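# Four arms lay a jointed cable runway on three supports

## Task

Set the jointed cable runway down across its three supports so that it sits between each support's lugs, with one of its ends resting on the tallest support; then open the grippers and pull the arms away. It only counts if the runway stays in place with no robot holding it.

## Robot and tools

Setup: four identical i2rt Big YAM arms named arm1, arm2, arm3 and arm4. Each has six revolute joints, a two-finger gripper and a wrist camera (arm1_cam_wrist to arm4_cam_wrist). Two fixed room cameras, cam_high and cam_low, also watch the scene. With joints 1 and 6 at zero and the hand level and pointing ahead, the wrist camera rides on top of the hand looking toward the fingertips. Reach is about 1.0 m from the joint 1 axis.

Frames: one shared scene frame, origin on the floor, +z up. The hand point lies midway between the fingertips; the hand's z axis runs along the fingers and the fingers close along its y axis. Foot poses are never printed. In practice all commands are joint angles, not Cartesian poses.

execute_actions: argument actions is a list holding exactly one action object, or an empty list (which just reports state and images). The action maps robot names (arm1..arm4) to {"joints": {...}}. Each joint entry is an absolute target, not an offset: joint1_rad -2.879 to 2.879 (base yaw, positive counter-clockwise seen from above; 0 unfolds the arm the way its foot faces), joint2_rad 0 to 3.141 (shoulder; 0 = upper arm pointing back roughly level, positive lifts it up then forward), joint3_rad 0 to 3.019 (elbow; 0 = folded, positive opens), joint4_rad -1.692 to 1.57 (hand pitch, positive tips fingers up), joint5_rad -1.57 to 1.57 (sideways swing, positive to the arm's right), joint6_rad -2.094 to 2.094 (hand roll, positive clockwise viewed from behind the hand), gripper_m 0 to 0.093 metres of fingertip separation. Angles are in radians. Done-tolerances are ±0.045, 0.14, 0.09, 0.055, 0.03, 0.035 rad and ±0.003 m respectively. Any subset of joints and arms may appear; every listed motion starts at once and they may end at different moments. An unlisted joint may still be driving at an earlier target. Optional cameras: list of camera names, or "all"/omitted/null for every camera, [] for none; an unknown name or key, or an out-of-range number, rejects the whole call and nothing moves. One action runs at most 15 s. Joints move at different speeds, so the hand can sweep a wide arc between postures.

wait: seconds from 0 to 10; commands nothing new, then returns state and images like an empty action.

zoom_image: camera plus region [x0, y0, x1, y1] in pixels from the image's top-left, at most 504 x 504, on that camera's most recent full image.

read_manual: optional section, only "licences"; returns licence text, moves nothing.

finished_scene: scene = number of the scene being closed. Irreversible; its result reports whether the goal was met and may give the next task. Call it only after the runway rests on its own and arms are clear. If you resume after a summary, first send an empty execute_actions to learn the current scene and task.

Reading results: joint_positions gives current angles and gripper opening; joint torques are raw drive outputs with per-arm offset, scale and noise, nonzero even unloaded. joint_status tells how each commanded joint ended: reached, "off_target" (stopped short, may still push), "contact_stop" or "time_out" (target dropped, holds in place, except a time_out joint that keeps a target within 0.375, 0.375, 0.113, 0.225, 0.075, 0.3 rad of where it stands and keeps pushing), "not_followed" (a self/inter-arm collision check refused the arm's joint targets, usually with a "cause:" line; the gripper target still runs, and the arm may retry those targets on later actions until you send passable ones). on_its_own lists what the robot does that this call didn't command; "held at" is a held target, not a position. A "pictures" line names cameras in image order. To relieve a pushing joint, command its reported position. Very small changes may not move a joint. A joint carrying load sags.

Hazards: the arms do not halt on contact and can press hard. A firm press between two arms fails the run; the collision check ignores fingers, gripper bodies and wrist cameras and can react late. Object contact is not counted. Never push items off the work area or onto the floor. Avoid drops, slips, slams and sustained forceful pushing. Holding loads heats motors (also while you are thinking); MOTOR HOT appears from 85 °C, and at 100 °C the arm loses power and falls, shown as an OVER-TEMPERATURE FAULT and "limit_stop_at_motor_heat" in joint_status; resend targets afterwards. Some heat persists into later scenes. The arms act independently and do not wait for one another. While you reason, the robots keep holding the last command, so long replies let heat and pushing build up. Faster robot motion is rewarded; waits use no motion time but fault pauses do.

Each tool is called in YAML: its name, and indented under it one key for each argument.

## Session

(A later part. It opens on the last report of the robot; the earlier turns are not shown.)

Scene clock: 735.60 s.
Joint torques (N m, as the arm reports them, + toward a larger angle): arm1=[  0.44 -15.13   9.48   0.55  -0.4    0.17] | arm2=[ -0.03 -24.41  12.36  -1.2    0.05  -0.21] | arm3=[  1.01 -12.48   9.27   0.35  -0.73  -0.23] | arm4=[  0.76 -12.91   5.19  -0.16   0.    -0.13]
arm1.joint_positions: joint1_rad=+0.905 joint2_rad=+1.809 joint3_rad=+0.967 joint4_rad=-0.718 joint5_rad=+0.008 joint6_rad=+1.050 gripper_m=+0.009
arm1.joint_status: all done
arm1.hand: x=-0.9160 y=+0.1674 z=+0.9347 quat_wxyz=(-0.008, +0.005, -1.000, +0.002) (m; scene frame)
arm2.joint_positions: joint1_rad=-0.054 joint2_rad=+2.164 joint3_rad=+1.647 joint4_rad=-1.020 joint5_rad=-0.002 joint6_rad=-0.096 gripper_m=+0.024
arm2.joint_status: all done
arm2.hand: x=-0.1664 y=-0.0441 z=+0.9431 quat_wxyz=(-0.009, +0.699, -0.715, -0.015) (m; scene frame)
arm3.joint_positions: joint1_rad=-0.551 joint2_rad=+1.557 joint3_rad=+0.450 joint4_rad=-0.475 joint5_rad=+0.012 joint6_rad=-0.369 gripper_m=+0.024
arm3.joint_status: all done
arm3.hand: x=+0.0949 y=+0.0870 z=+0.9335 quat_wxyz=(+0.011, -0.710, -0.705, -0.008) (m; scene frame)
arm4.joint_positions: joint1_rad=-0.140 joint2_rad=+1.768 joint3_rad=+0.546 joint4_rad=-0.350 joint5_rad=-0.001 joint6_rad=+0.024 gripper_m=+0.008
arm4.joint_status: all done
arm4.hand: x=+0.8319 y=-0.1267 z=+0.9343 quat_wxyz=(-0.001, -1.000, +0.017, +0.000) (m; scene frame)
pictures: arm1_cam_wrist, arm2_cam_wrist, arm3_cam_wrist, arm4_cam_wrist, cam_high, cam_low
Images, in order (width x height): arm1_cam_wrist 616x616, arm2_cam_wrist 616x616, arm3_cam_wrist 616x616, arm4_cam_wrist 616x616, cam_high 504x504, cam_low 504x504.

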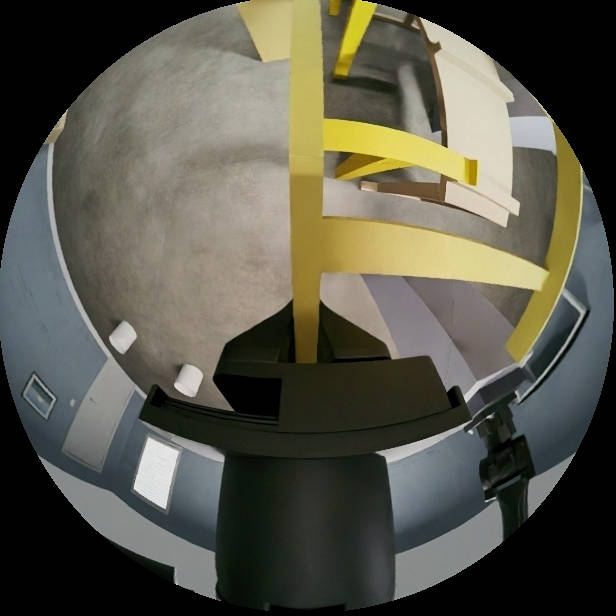

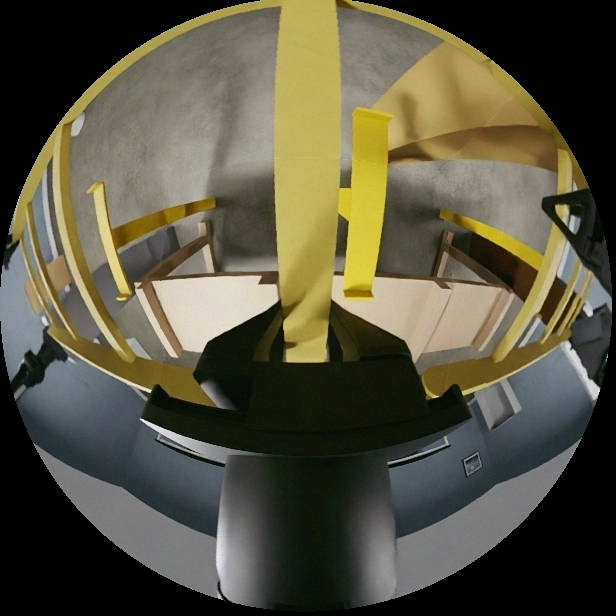

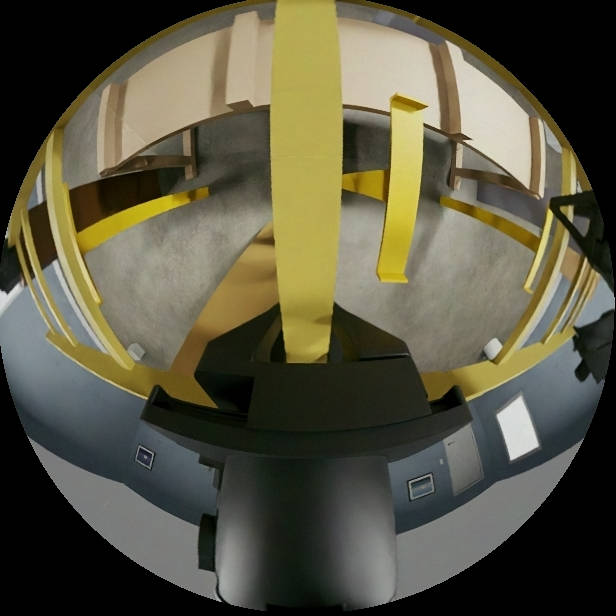

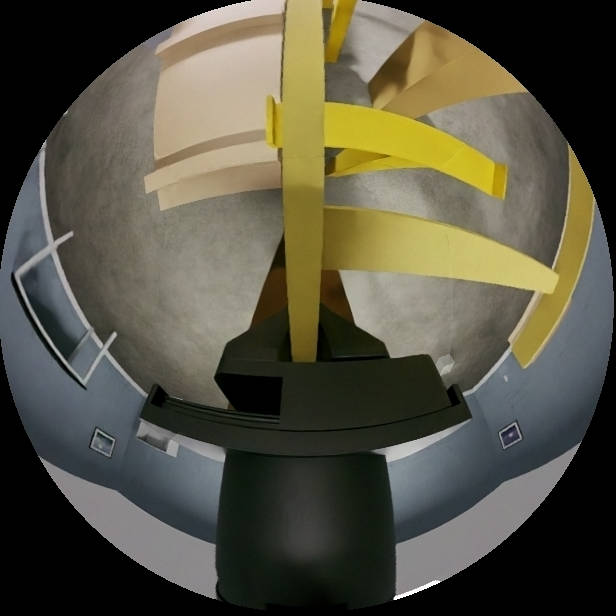

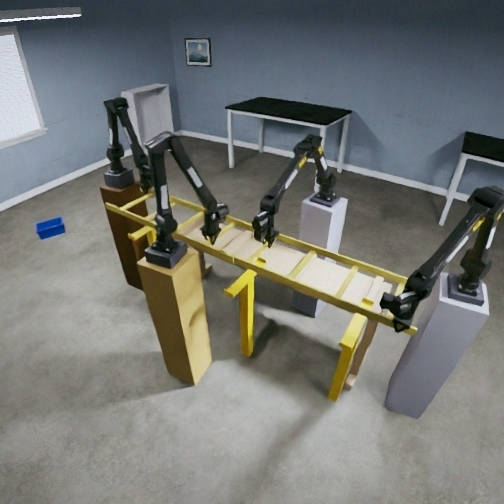

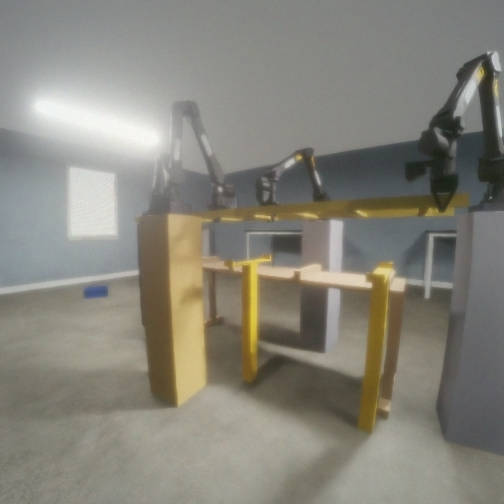

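execute_actions:
  actions:
    - {"arm1":{"joints":{"joint1_rad":0.895,"joint2_rad":1.944,"joint3_rad":0.975,"joint4_rad":-0.505,"joint6_rad":1.05}},"arm2":{"joints":{"joint1_rad":-0.06,"joint2_rad":2.217,"joint3_rad":1.683,"joint4_rad":-0.91,"joint6_rad":-0.11}},"arm3":{"joints":{"joint1_rad":-0.584,"joint2_rad":1.745,"joint3_rad":0.506,"joint4_rad":-0.225,"joint5_rad":-0.056,"joint6_rad":-0.408}},"arm4":{"joints":{"joint1_rad":-0.118,"joint2_rad":1.862,"joint3_rad":0.572,"joint4_rad":-0.22,"joint6_rad":0.04}}}
  cameras: []

execute_actions:
  actions:
    - {"arm1":{"joints":{"joint2_rad":2.14,"joint3_rad":1.013,"joint4_rad":-0.34}},"arm2":{"joints":{"joint2_rad":2.35,"joint3_rad":1.718,"joint4_rad":-0.795}},"arm3":{"joints":{"joint1_rad":-0.613,"joint2_rad":2.031,"joint3_rad":0.535,"joint4_rad":-0.015,"joint5_rad":-0.103,"joint6_rad":-0.437}},"arm4":{"joints":{"joint2_rad":1.976,"joint3_rad":0.587,"joint4_rad":-0.12}}}

Scene clock: 856.60 s.
Joint torques (N m, as the arm reports them, + toward a larger angle): arm1=[ -0.82 -17.14   5.86   0.42  -0.36   0.1 ] | arm2=[ -0.03 -24.26   8.66   0.21  -0.4   -0.15] | arm3=[ -0.51 -13.26   5.52  -0.01  -0.66  -0.38] | arm4=[  2.24 -12.31   4.48   0.21  -0.18   0.04]
arm1.joint_positions: joint1_rad=+0.899 joint2_rad=+2.016 joint3_rad=+0.951 joint4_rad=-0.501 joint5_rad=+0.008 joint6_rad=+1.041 gripper_m=+0.009
arm1.joint_status: all done
arm1.hand: x=-0.9141 y=+0.1638 z=+0.8460 quat_wxyz=(-0.006, +0.006, -1.000, +0.004) (m; scene frame)
arm2.joint_positions: joint1_rad=-0.055 joint2_rad=+2.291 joint3_rad=+1.641 joint4_rad=-0.907 joint5_rad=+0.010 joint6_rad=-0.097 gripper_m=+0.024
arm2.joint_status: all done
arm2.hand: x=-0.1640 y=-0.0442 z=+0.8648 quat_wxyz=(-0.006, +0.699, -0.715, -0.005) (m; scene frame)
arm3.joint_positions: joint1_rad=-0.574 joint2_rad=+1.842 joint3_rad=+0.468 joint4_rad=-0.237 joint5_rad=-0.044 joint6_rad=-0.393 gripper_m=+0.024
arm3.joint_status: all done
arm3.hand: x=+0.0985 y=+0.0855 z=+0.8679 quat_wxyz=(-0.009, -0.709, -0.704, -0.033) (m; scene frame)
arm4.joint_positions: joint1_rad=-0.128 joint2_rad=+1.902 joint3_rad=+0.552 joint4_rad=-0.227 joint5_rad=+0.005 joint6_rad=+0.039 gripper_m=+0.008
arm4.joint_status: all done
arm4.hand: x=+0.8340 y=-0.1296 z=+0.8983 quat_wxyz=(+0.002, -1.000, +0.018, -0.003) (m; scene frame)
pictures: none
No camera images: the call's "cameras" was empty. Leave "cameras" out to get every camera's image.

Scene clock: 857.67 s.
Joint torques (N m, as the arm reports them, + toward a larger angle): arm1=[ -0.48 -17.86   5.73   0.55  -0.57   0.19] | arm2=[  0.21 -24.25  10.04   0.15  -0.38  -0.08] | arm3=[ -0.26 -15.13  -0.1    0.03  -0.42  -0.32] | arm4=[  2.23 -13.79   2.75   0.42   0.09   0.06]
arm1.joint_positions: joint1_rad=+0.894 joint2_rad=+2.210 joint3_rad=+0.972 joint4_rad=-0.339 joint5_rad=+0.012 joint6_rad=+1.032 gripper_m=+0.009
arm1.joint_status: all done
arm1.hand: x=-0.9152 y=+0.1555 z=+0.7698 quat_wxyz=(-0.005, +0.008, -1.000, +0.010) (m; scene frame)
arm2.joint_positions: joint1_rad=-0.058 joint2_rad=+2.417 joint3_rad=+1.647 joint4_rad=-0.791 joint5_rad=+0.009 joint6_rad=-0.103 gripper_m=+0.024
arm2.joint_status: all done
arm2.hand: x=-0.1634 y=-0.0479 z=+0.7898 quat_wxyz=(-0.004, +0.700, -0.714, -0.003) (m; scene frame)
arm3.joint_positions: joint1_rad=-0.600 joint2_rad=+2.131 joint3_rad=+0.533 joint4_rad=-0.025 joint5_rad=-0.098 joint6_rad=-0.425 gripper_m=+0.025
arm3.joint_status: all done
arm3.hand: x=+0.0994 y=+0.0818 z=+0.7994 quat_wxyz=(-0.033, -0.707, -0.704, -0.048) (m; scene frame)
arm4.joint_positions: joint1_rad=-0.126 joint2_rad=+2.023 joint3_rad=+0.577 joint4_rad=-0.134 joint5_rad=-0.003 joint6_rad=+0.037 gripper_m=+0.008
arm4.joint_status: all done
arm4.hand: x=+0.8316 y=-0.1314 z=+0.8669 quat_wxyz=(-0.002, -1.000, +0.016, -0.005) (m; scene frame)
pictures: arm1_cam_wrist, arm2_cam_wrist, arm3_cam_wrist, arm4_cam_wrist, cam_high, cam_low
Images, in order (width x height): arm1_cam_wrist 616x616, arm2_cam_wrist 616x616, arm3_cam_wrist 616x616, arm4_cam_wrist 616x616, cam_high 504x504, cam_low 504x504.

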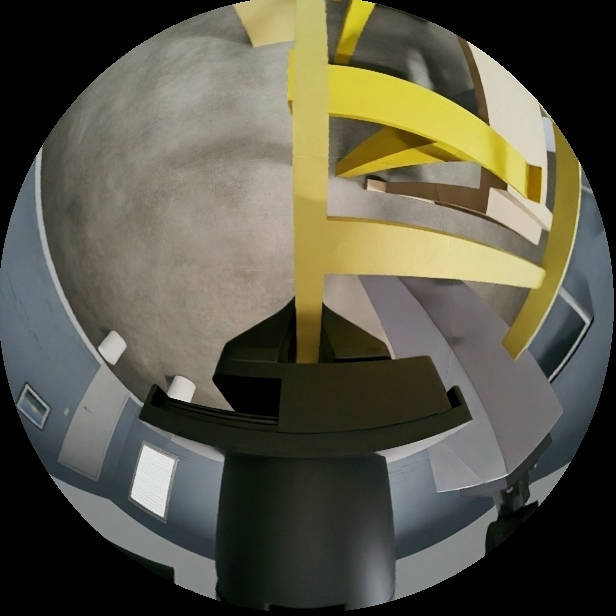

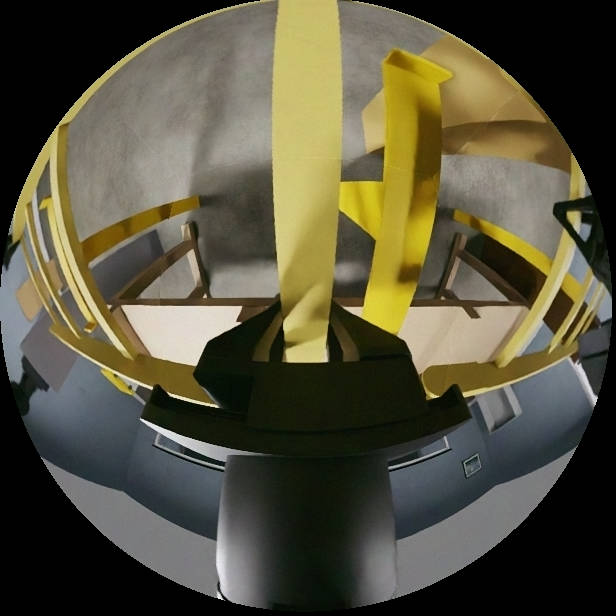

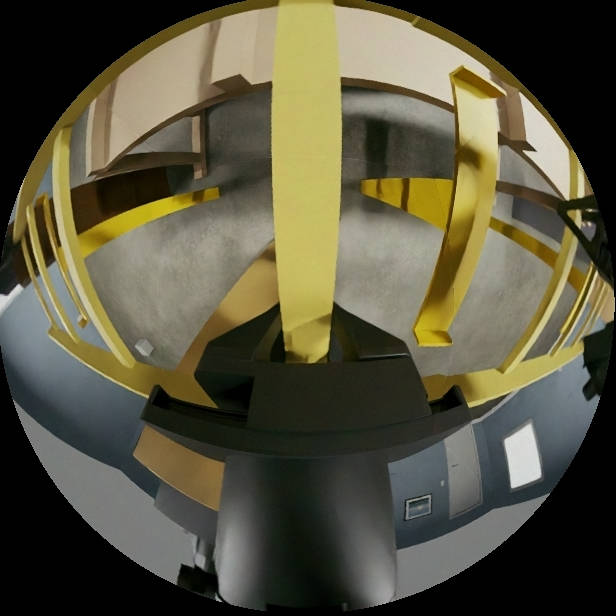

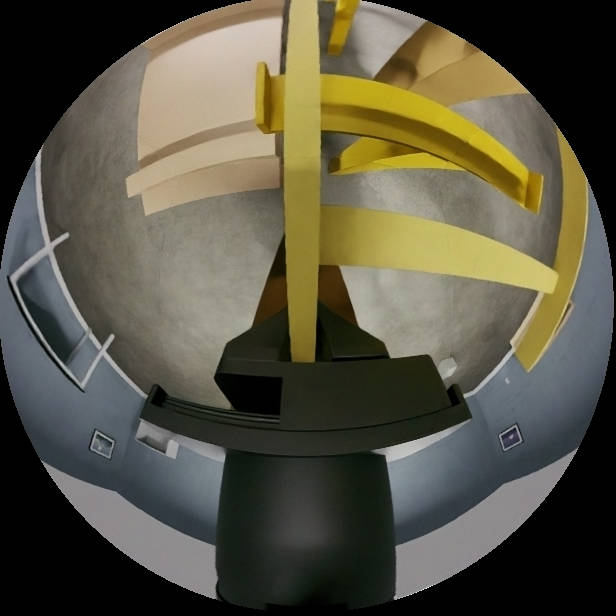

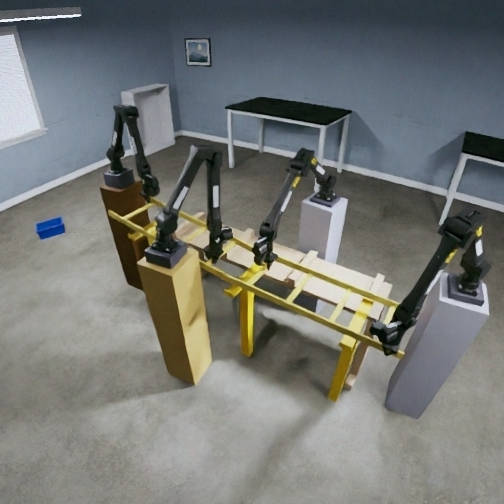

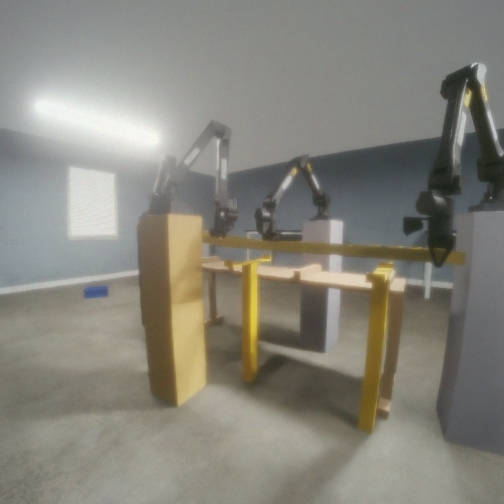

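execute_actions:
  actions:
    - {"arm1":{"joints":{"joint1_rad":0.868,"joint2_rad":2.113,"joint3_rad":0.955,"joint4_rad":-0.30,"joint6_rad":1.02}},"arm2":{"joints":{"joint1_rad":-0.062,"joint2_rad":2.373,"joint3_rad":1.678,"joint4_rad":-0.76}},"arm3":{"joints":{"joint1_rad":-0.61,"joint2_rad":2.061,"joint3_rad":0.572,"joint4_rad":-0.012,"joint5_rad":-0.115}},"arm4":{"joints":{"joint1_rad":-0.105,"joint2_rad":1.968,"joint6_rad":0.05}}}
  cameras: ["arm1_cam_wrist","arm2_cam_wrist","arm3_cam_wrist","arm4_cam_wrist"]

Scene clock: 903.70 s.
Joint torques (N m, as the arm reports them, + toward a larger angle): arm1=[ -1.68 -19.13   3.54   0.89  -0.08   0.04] | arm2=[  0.13 -22.79   8.09   0.94  -0.36  -0.05] | arm3=[  0.38 -13.35   1.8    0.03  -0.64  -0.35] | arm4=[  2.5  -14.33   2.75   0.41  -0.1    0.08]
arm1.joint_positions: joint1_rad=+0.882 joint2_rad=+2.204 joint3_rad=+0.943 joint4_rad=-0.306 joint5_rad=+0.001 joint6_rad=+1.018 gripper_m=+0.009
arm1.joint_status: all done
arm1.hand: x=-0.9160 y=+0.1478 z=+0.7689 quat_wxyz=(-0.003, +0.010, -1.000, +0.003) (m; scene frame)
arm2.joint_positions: joint1_rad=-0.059 joint2_rad=+2.423 joint3_rad=+1.635 joint4_rad=-0.775 joint5_rad=+0.009 joint6_rad=-0.107 gripper_m=+0.024
arm2.joint_status: all done
arm2.hand: x=-0.1636 y=-0.0519 z=+0.7831 quat_wxyz=(-0.003, +0.701, -0.713, -0.003) (m; scene frame)
arm3.joint_positions: joint1_rad=-0.601 joint2_rad=+2.150 joint3_rad=+0.550 joint4_rad=-0.025 joint5_rad=-0.106 joint6_rad=-0.427 gripper_m=+0.025
arm3.joint_status: all done
arm3.hand: x=+0.0988 y=+0.0773 z=+0.7947 quat_wxyz=(-0.037, -0.707, -0.705, -0.049) (m; scene frame)
arm4.joint_positions: joint1_rad=-0.117 joint2_rad=+2.023 joint3_rad=+0.577 joint4_rad=-0.134 joint5_rad=+0.002 joint6_rad=+0.044 gripper_m=+0.008
arm4.joint_status: all done
arm4.hand: x=+0.8316 y=-0.1331 z=+0.8669 quat_wxyz=(+0.001, -1.000, +0.015, -0.005) (m; scene frame)
pictures: arm1_cam_wrist, arm2_cam_wrist, arm3_cam_wrist, arm4_cam_wrist
Images, in order (width x height): arm1_cam_wrist 616x616, arm2_cam_wrist 616x616, arm3_cam_wrist 616x616, arm4_cam_wrist 616x616.

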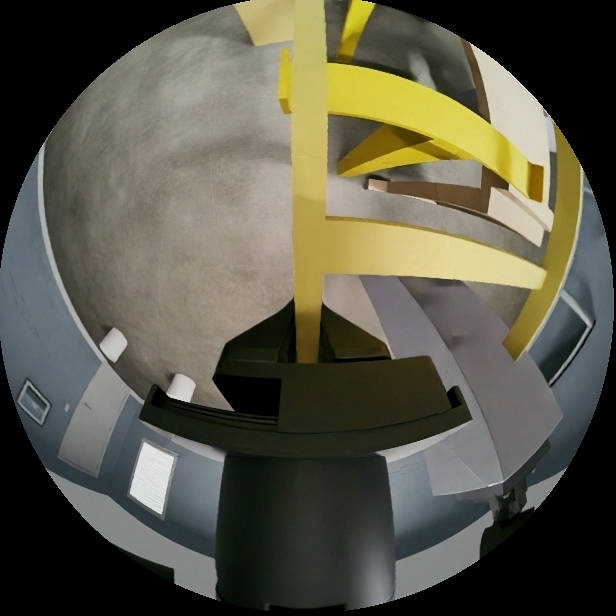

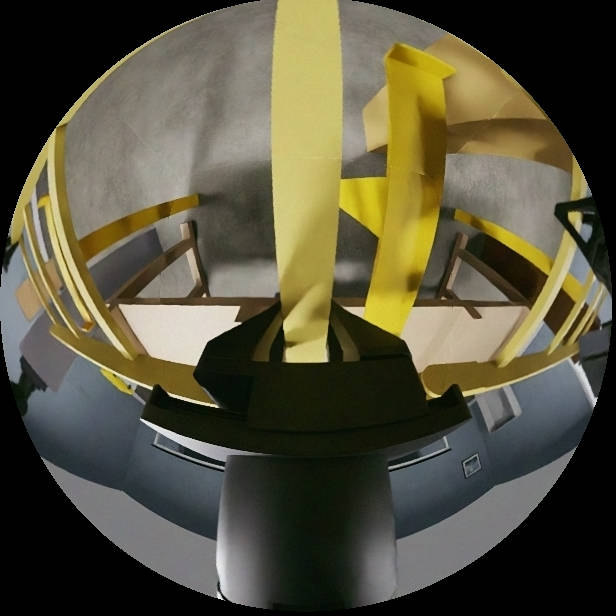

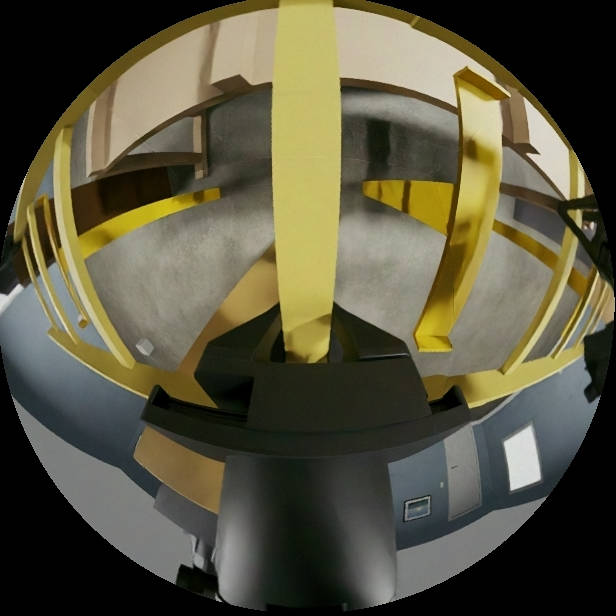

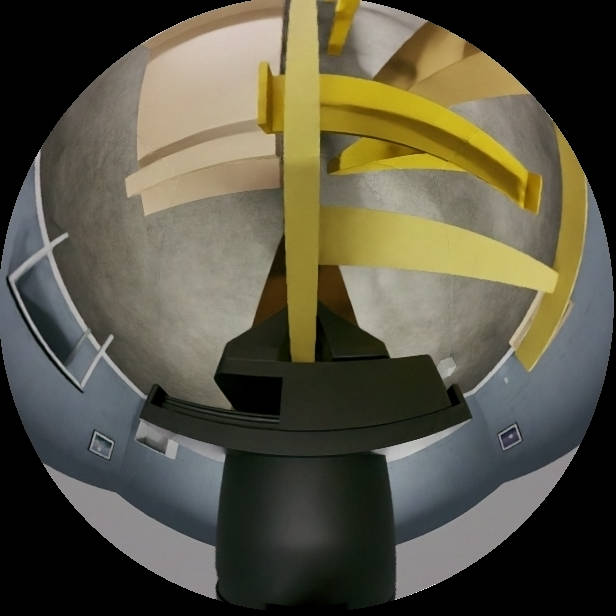

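execute_actions:
  actions:
    - {"arm1":{"joints":{"joint1_rad":0.875,"joint2_rad":2.226,"joint3_rad":1.007,"joint4_rad":-0.24}},"arm2":{"joints":{"joint2_rad":2.458,"joint3_rad":1.728,"joint4_rad":-0.715}},"arm3":{"joints":{"joint1_rad":-0.637,"joint2_rad":2.195,"joint3_rad":0.621,"joint4_rad":0.055,"joint5_rad":-0.158,"joint6_rad":-0.46}}}
  cameras: ["arm1_cam_wrist","arm2_cam_wrist","arm3_cam_wrist","arm4_cam_wrist"]

Scene clock: 939.43 s.
Joint torques (N m, as the arm reports them, + toward a larger angle): arm1=[ -0.73 -17.36   5.15   0.91   0.03   0.12] | arm2=[  0.1  -23.15   9.15   0.24  -0.02   0.02] | arm3=[ -0.26 -16.02  -0.67   0.33  -0.71  -0.28] | arm4=[  2.15 -14.39   2.2    0.26  -0.02   0.08]
arm1.joint_positions: joint1_rad=+0.878 joint2_rad=+2.291 joint3_rad=+0.967 joint4_rad=-0.247 joint5_rad=-0.001 joint6_rad=+1.010 gripper_m=+0.009
arm1.joint_status: all done
arm1.hand: x=-0.9159 y=+0.1450 z=+0.7373 quat_wxyz=(-0.001, +0.012, -1.000, +0.004) (m; scene frame)
arm2.joint_positions: joint1_rad=-0.063 joint2_rad=+2.512 joint3_rad=+1.662 joint4_rad=-0.714 joint5_rad=+0.000 joint6_rad=-0.113 gripper_m=+0.024
arm2.joint_status: all done
arm2.hand: x=-0.1633 y=-0.0530 z=+0.7371 quat_wxyz=(+0.000, +0.702, -0.712, -0.006) (m; scene frame)
arm3.joint_positions: joint1_rad=-0.622 joint2_rad=+2.300 joint3_rad=+0.617 joint4_rad=+0.031 joint5_rad=-0.148 joint6_rad=-0.453 gripper_m=+0.024
arm3.joint_status: all done
arm3.hand: x=+0.0997 y=+0.0761 z=+0.7554 quat_wxyz=(-0.053, -0.705, -0.704, -0.068) (m; scene frame)
arm4.joint_positions: joint1_rad=-0.113 joint2_rad=+2.023 joint3_rad=+0.584 joint4_rad=-0.129 joint5_rad=+0.000 joint6_rad=+0.045 gripper_m=+0.008
arm4.joint_status: not commanded
arm4.hand: x=+0.8258 y=-0.1347 z=+0.8672 quat_wxyz=(+0.000, -1.000, +0.014, +0.001) (m; scene frame)
pictures: arm1_cam_wrist, arm2_cam_wrist, arm3_cam_wrist, arm4_cam_wrist
Images, in order (width x height): arm1_cam_wrist 616x616, arm2_cam_wrist 616x616, arm3_cam_wrist 616x616, arm4_cam_wrist 616x616.

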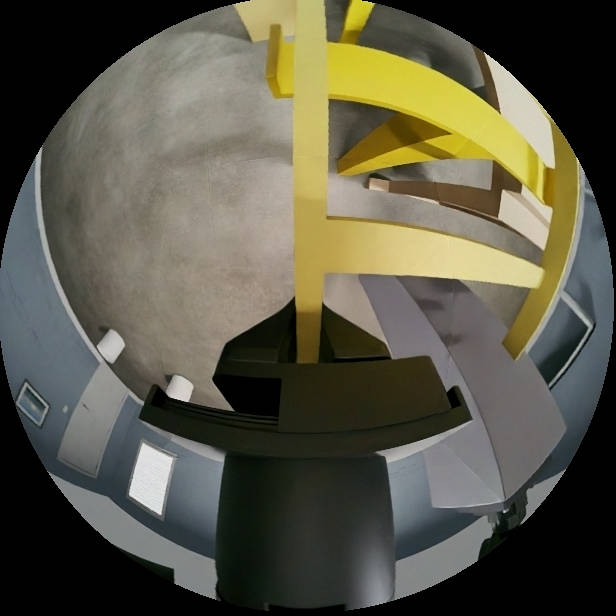

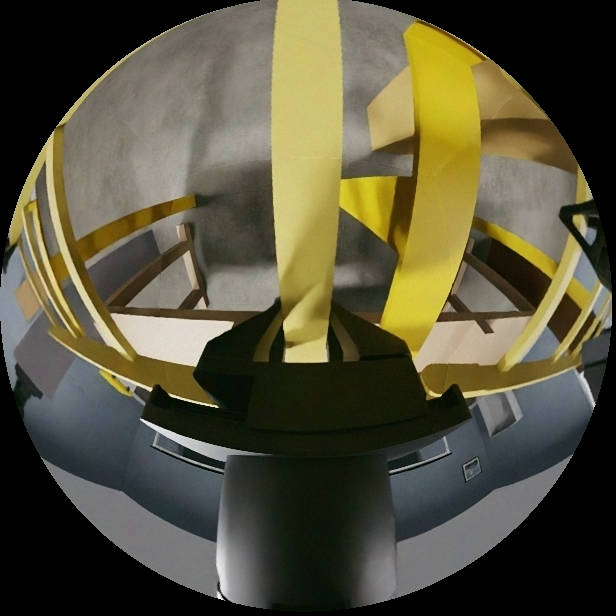

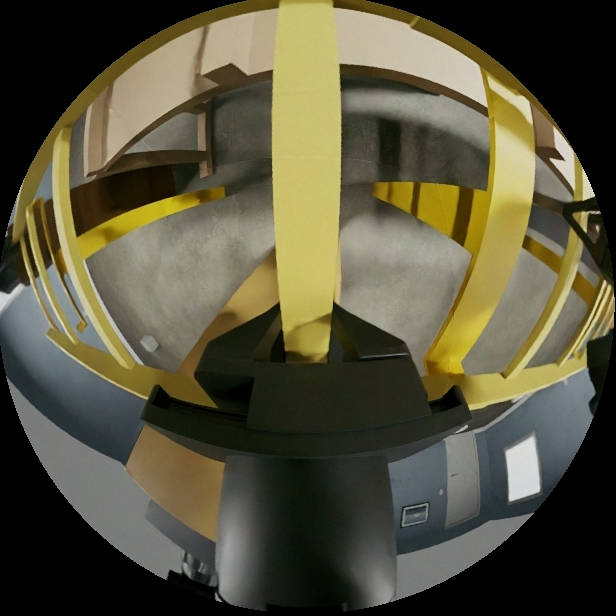

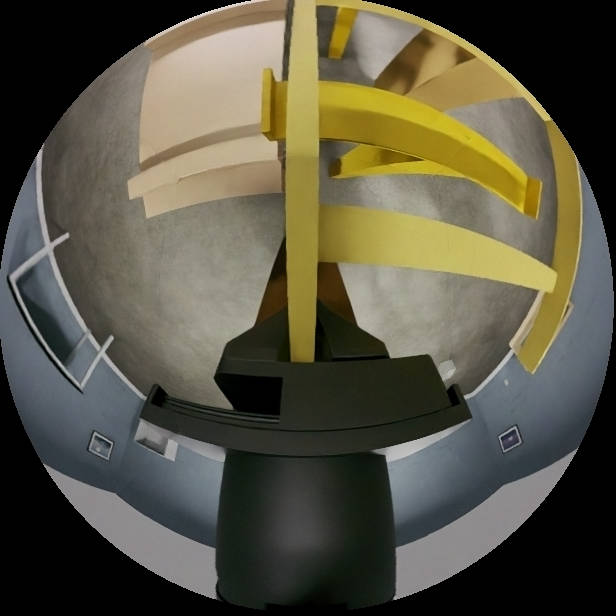

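execute_actions:
  actions:
    - {"arm1":{"joints":{"joint2_rad":2.35,"joint3_rad":1.025,"joint4_rad":-0.19}},"arm2":{"joints":{"joint2_rad":2.55,"joint3_rad":1.73,"joint4_rad":-0.685}},"arm3":{"joints":{"joint1_rad":-0.61,"joint2_rad":2.355,"joint3_rad":0.65,"joint4_rad":0.135,"joint5_rad":-0.135,"joint6_rad":-0.44}},"arm4":{"joints":{"joint2_rad":2.12,"joint3_rad":0.628,"joint4_rad":-0.02}}}

Scene clock: 961.13 s.
Joint torques (N m, as the arm reports them, + toward a larger angle): arm1=[ -0.77 -16.69   2.93   0.59   0.18   0.1 ] | arm2=[  0.49 -20.59   7.8    0.35  -0.03  -0.01] | arm3=[  1.82 -13.55  -2.24  -0.08   0.17  -0.15] | arm4=[  2.05 -14.31   1.92   0.07  -0.19   0.07]
arm1.joint_positions: joint1_rad=+0.878 joint2_rad=+2.397 joint3_rad=+1.010 joint4_rad=-0.190 joint5_rad=-0.004 joint6_rad=+1.012 gripper_m=+0.009
arm1.joint_status: all done
arm1.hand: x=-0.9170 y=+0.1438 z=+0.6990 quat_wxyz=(+0.002, +0.011, -1.000, +0.006) (m; scene frame)
arm2.joint_positions: joint1_rad=-0.063 joint2_rad=+2.565 joint3_rad=+1.682 joint4_rad=-0.687 joint5_rad=+0.000 joint6_rad=-0.110 gripper_m=+0.024
arm2.joint_status: all done
arm2.hand: x=-0.1640 y=-0.0556 z=+0.7102 quat_wxyz=(+0.003, +0.701, -0.713, -0.004) (m; scene frame)
arm3.joint_positions: joint1_rad=-0.619 joint2_rad=+2.420 joint3_rad=+0.659 joint4_rad=+0.131 joint5_rad=-0.143 joint6_rad=-0.450 gripper_m=+0.024
arm3.joint_status: all done
arm3.hand: x=+0.0992 y=+0.0748 z=+0.7216 quat_wxyz=(-0.054, -0.705, -0.705, -0.057) (m; scene frame)
arm4.joint_positions: joint1_rad=-0.113 joint2_rad=+2.167 joint3_rad=+0.617 joint4_rad=-0.025 joint5_rad=+0.005 joint6_rad=+0.046 gripper_m=+0.008
arm4.joint_status: all done
arm4.hand: x=+0.8273 y=-0.1338 z=+0.8283 quat_wxyz=(+0.002, -1.000, +0.014, -0.002) (m; scene frame)
pictures: arm1_cam_wrist, arm2_cam_wrist, arm3_cam_wrist, arm4_cam_wrist, cam_high, cam_low
Images, in order (width x height): arm1_cam_wrist 616x616, arm2_cam_wrist 616x616, arm3_cam_wrist 616x616, arm4_cam_wrist 616x616, cam_high 504x504, cam_low 504x504.

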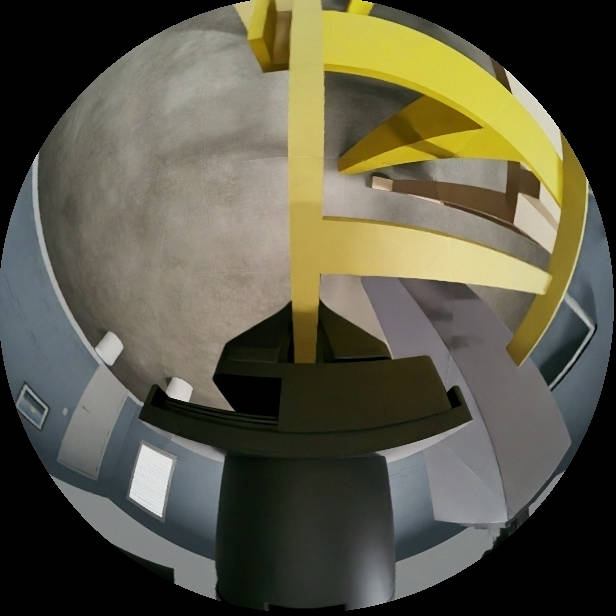

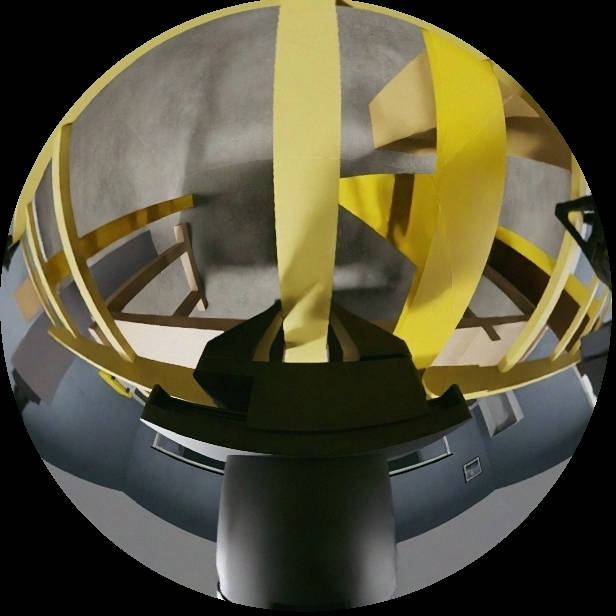

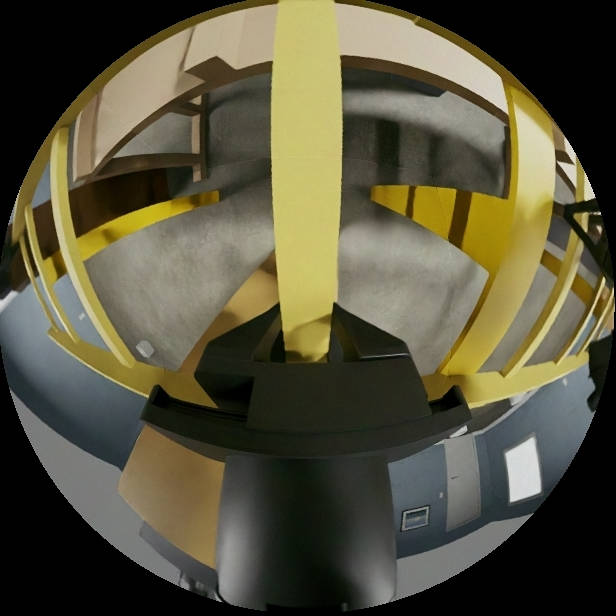

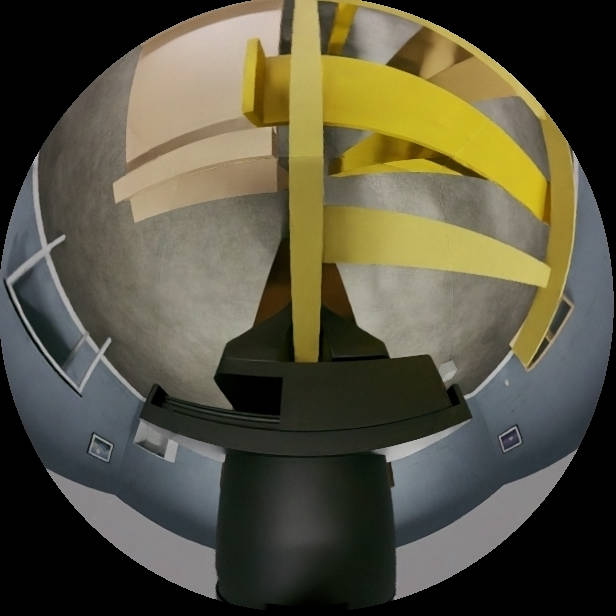

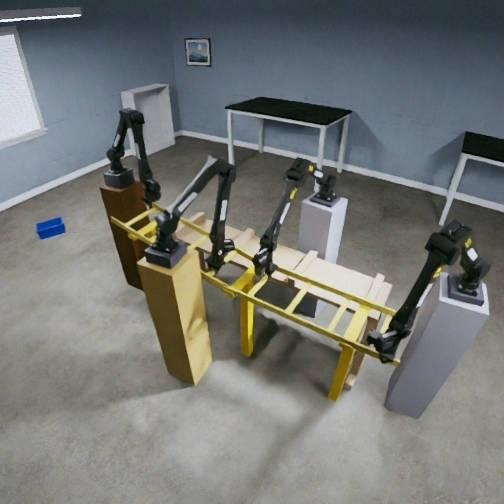

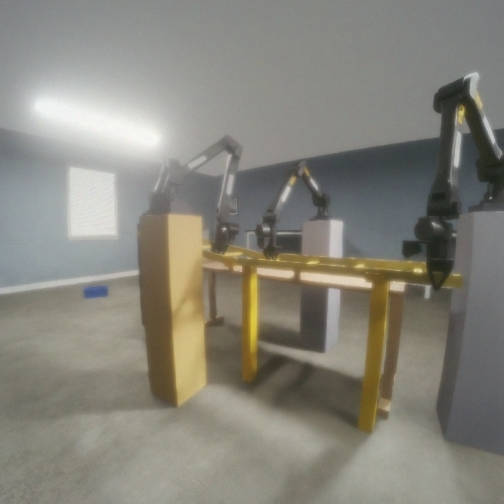

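zoom_image:
  camera: "arm3_cam_wrist"
  region: [400, 30, 616, 246]

zoom_image:
  camera: "cam_high"
  region: [90, 190, 430, 380]

Region (400, 30, 616, 246) of arm3_cam_wrist's 616x616 image, scaled by 2.333, with more detail than that image has.

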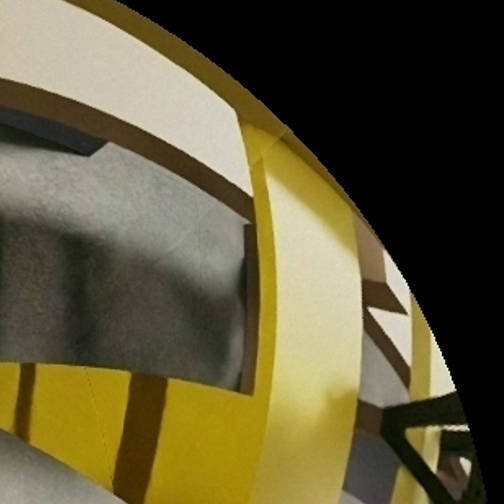

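Region (90, 190, 430, 380) of cam_high's 504x504 image, scaled by 1.482, with more detail than that image has; it fills the top 282 rows of this view, and the rest is white.

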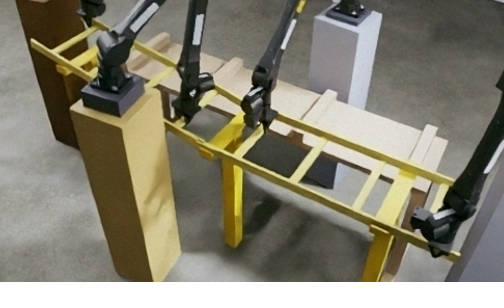

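execute_actions:
  actions:
    - {"arm1":{"joints":{"joint2_rad":2.40,"joint3_rad":1.02,"joint4_rad":-0.18}},"arm2":{"joints":{"joint2_rad":2.59,"joint3_rad":1.71,"joint4_rad":-0.68}},"arm3":{"joints":{"joint2_rad":2.42,"joint3_rad":0.66,"joint4_rad":0.14}},"arm4":{"joints":{"joint2_rad":2.19,"joint3_rad":0.635,"joint4_rad":0.015}}}
  cameras: ["arm1_cam_wrist","arm4_cam_wrist","cam_low"]

Scene clock: 974.63 s.
Joint torques (N m, as the arm reports them, + toward a larger angle): arm1=[ -0.77 -13.24   2.58   1.05   0.18   0.1 ] | arm2=[  0.46 -17.8    6.5    0.56  -0.02  -0.01] | arm3=[  0.16 -10.22  -2.06  -0.61   0.05  -0.14] | arm4=[  2.16 -13.47   0.99  -0.08  -0.19   0.07]
arm1.joint_positions: joint1_rad=+0.878 joint2_rad=+2.398 joint3_rad=+1.010 joint4_rad=-0.190 joint5_rad=-0.004 joint6_rad=+1.012 gripper_m=+0.009
arm1.joint_status: all done
arm1.hand: x=-0.9172 y=+0.1434 z=+0.6984 quat_wxyz=(+0.002, +0.011, -1.000, +0.006) (m; scene frame)
arm2.joint_positions: joint1_rad=-0.063 joint2_rad=+2.567 joint3_rad=+1.682 joint4_rad=-0.687 joint5_rad=+0.000 joint6_rad=-0.110 gripper_m=+0.024
arm2.joint_status: all done
arm2.hand: x=-0.1641 y=-0.0563 z=+0.7091 quat_wxyz=(+0.004, +0.701, -0.713, -0.004) (m; scene frame)
arm3.joint_positions: joint1_rad=-0.617 joint2_rad=+2.431 joint3_rad=+0.661 joint4_rad=+0.142 joint5_rad=-0.140 joint6_rad=-0.448 gripper_m=+0.024
arm3.joint_status: all done
arm3.hand: x=+0.0995 y=+0.0755 z=+0.7185 quat_wxyz=(-0.053, -0.705, -0.705, -0.056) (m; scene frame)
arm4.joint_positions: joint1_rad=-0.113 joint2_rad=+2.225 joint3_rad=+0.631 joint4_rad=+0.015 joint5_rad=+0.005 joint6_rad=+0.046 gripper_m=+0.008
arm4.joint_status: all done
arm4.hand: x=+0.8299 y=-0.1338 z=+0.8124 quat_wxyz=(+0.002, -1.000, +0.014, -0.004) (m; scene frame)
pictures: arm1_cam_wrist, arm4_cam_wrist, cam_low
Images, in order (width x height): arm1_cam_wrist 616x616, arm4_cam_wrist 616x616, cam_low 504x504.

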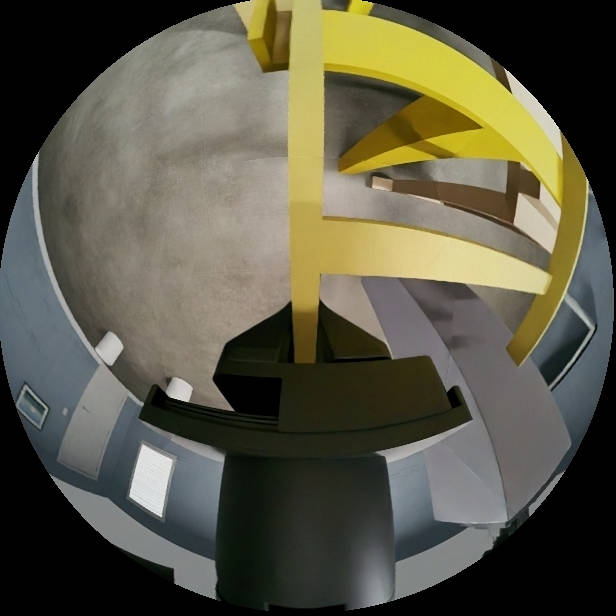

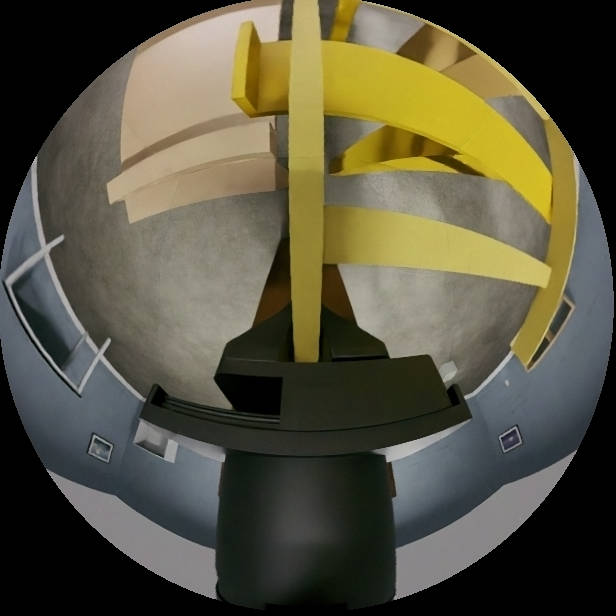

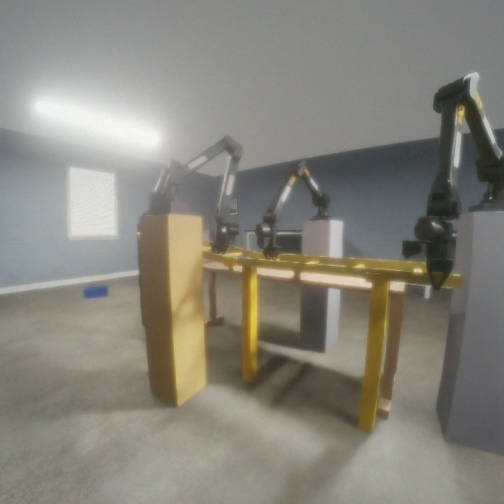

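execute_actions:
  actions:
    - {"arm3":{"joints":{"joint2_rad":2.435,"joint5_rad":-0.125}},"arm4":{"joints":{"joint2_rad":2.25,"joint3_rad":0.65,"joint4_rad":0.05}}}
  cameras: ["arm1_cam_wrist","arm2_cam_wrist","arm4_cam_wrist"]

Scene clock: 981.73 s.
Joint torques (N m, as the arm reports them, + toward a larger angle): arm1=[ -0.68 -13.17   2.55   1.01   0.18   0.1 ] | arm2=[  0.56 -17.77   6.46   0.56  -0.03  -0.01] | arm3=[ 1.71 -8.63 -1.95 -0.55  0.37 -0.16] | arm4=[ 2.14 -8.91  2.21  1.03 -0.19  0.07]
arm1.joint_positions: joint1_rad=+0.878 joint2_rad=+2.398 joint3_rad=+1.010 joint4_rad=-0.190 joint5_rad=-0.004 joint6_rad=+1.012 gripper_m=+0.009
arm1.joint_status: not commanded
arm1.hand: x=-0.9172 y=+0.1434 z=+0.6984 quat_wxyz=(+0.002, +0.011, -1.000, +0.006) (m; scene frame)
arm2.joint_positions: joint1_rad=-0.063 joint2_rad=+2.567 joint3_rad=+1.682 joint4_rad=-0.687 joint5_rad=+0.000 joint6_rad=-0.110 gripper_m=+0.024
arm2.joint_status: not commanded
arm2.hand: x=-0.1641 y=-0.0563 z=+0.7091 quat_wxyz=(+0.004, +0.701, -0.713, -0.004) (m; scene frame)
arm3.joint_positions: joint1_rad=-0.615 joint2_rad=+2.431 joint3_rad=+0.661 joint4_rad=+0.142 joint5_rad=-0.137 joint6_rad=-0.446 gripper_m=+0.024
arm3.joint_status: all done
arm3.hand: x=+0.0994 y=+0.0757 z=+0.7184 quat_wxyz=(-0.052, -0.705, -0.705, -0.056) (m; scene frame)
arm4.joint_positions: joint1_rad=-0.113 joint2_rad=+2.227 joint3_rad=+0.631 joint4_rad=+0.020 joint5_rad=+0.005 joint6_rad=+0.046 gripper_m=+0.008
arm4.joint_status: all done
arm4.hand: x=+0.8291 y=-0.1338 z=+0.8119 quat_wxyz=(+0.002, -1.000, +0.014, -0.002) (m; scene frame)
pictures: arm1_cam_wrist, arm2_cam_wrist, arm4_cam_wrist
Images, in order (width x height): arm1_cam_wrist 616x616, arm2_cam_wrist 616x616, arm4_cam_wrist 616x616.

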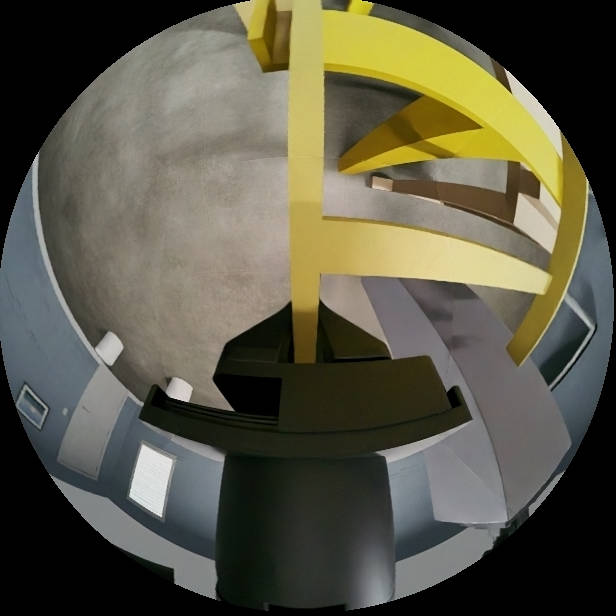

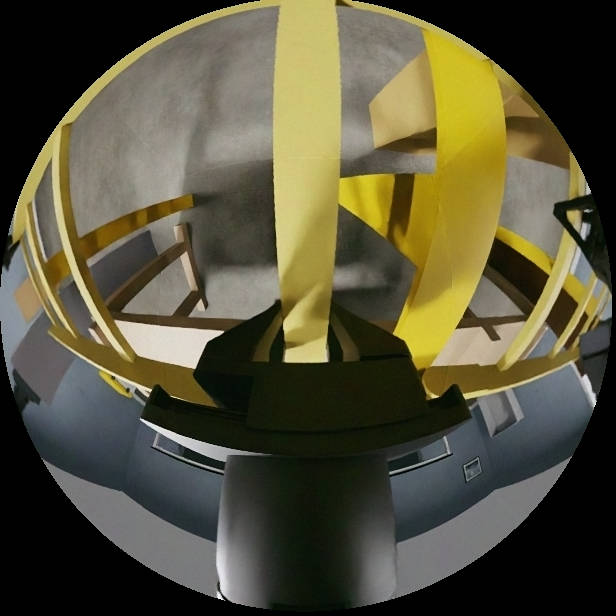

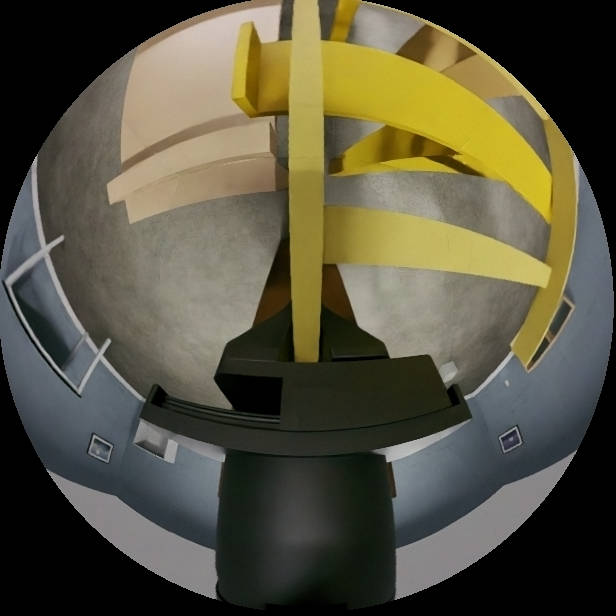

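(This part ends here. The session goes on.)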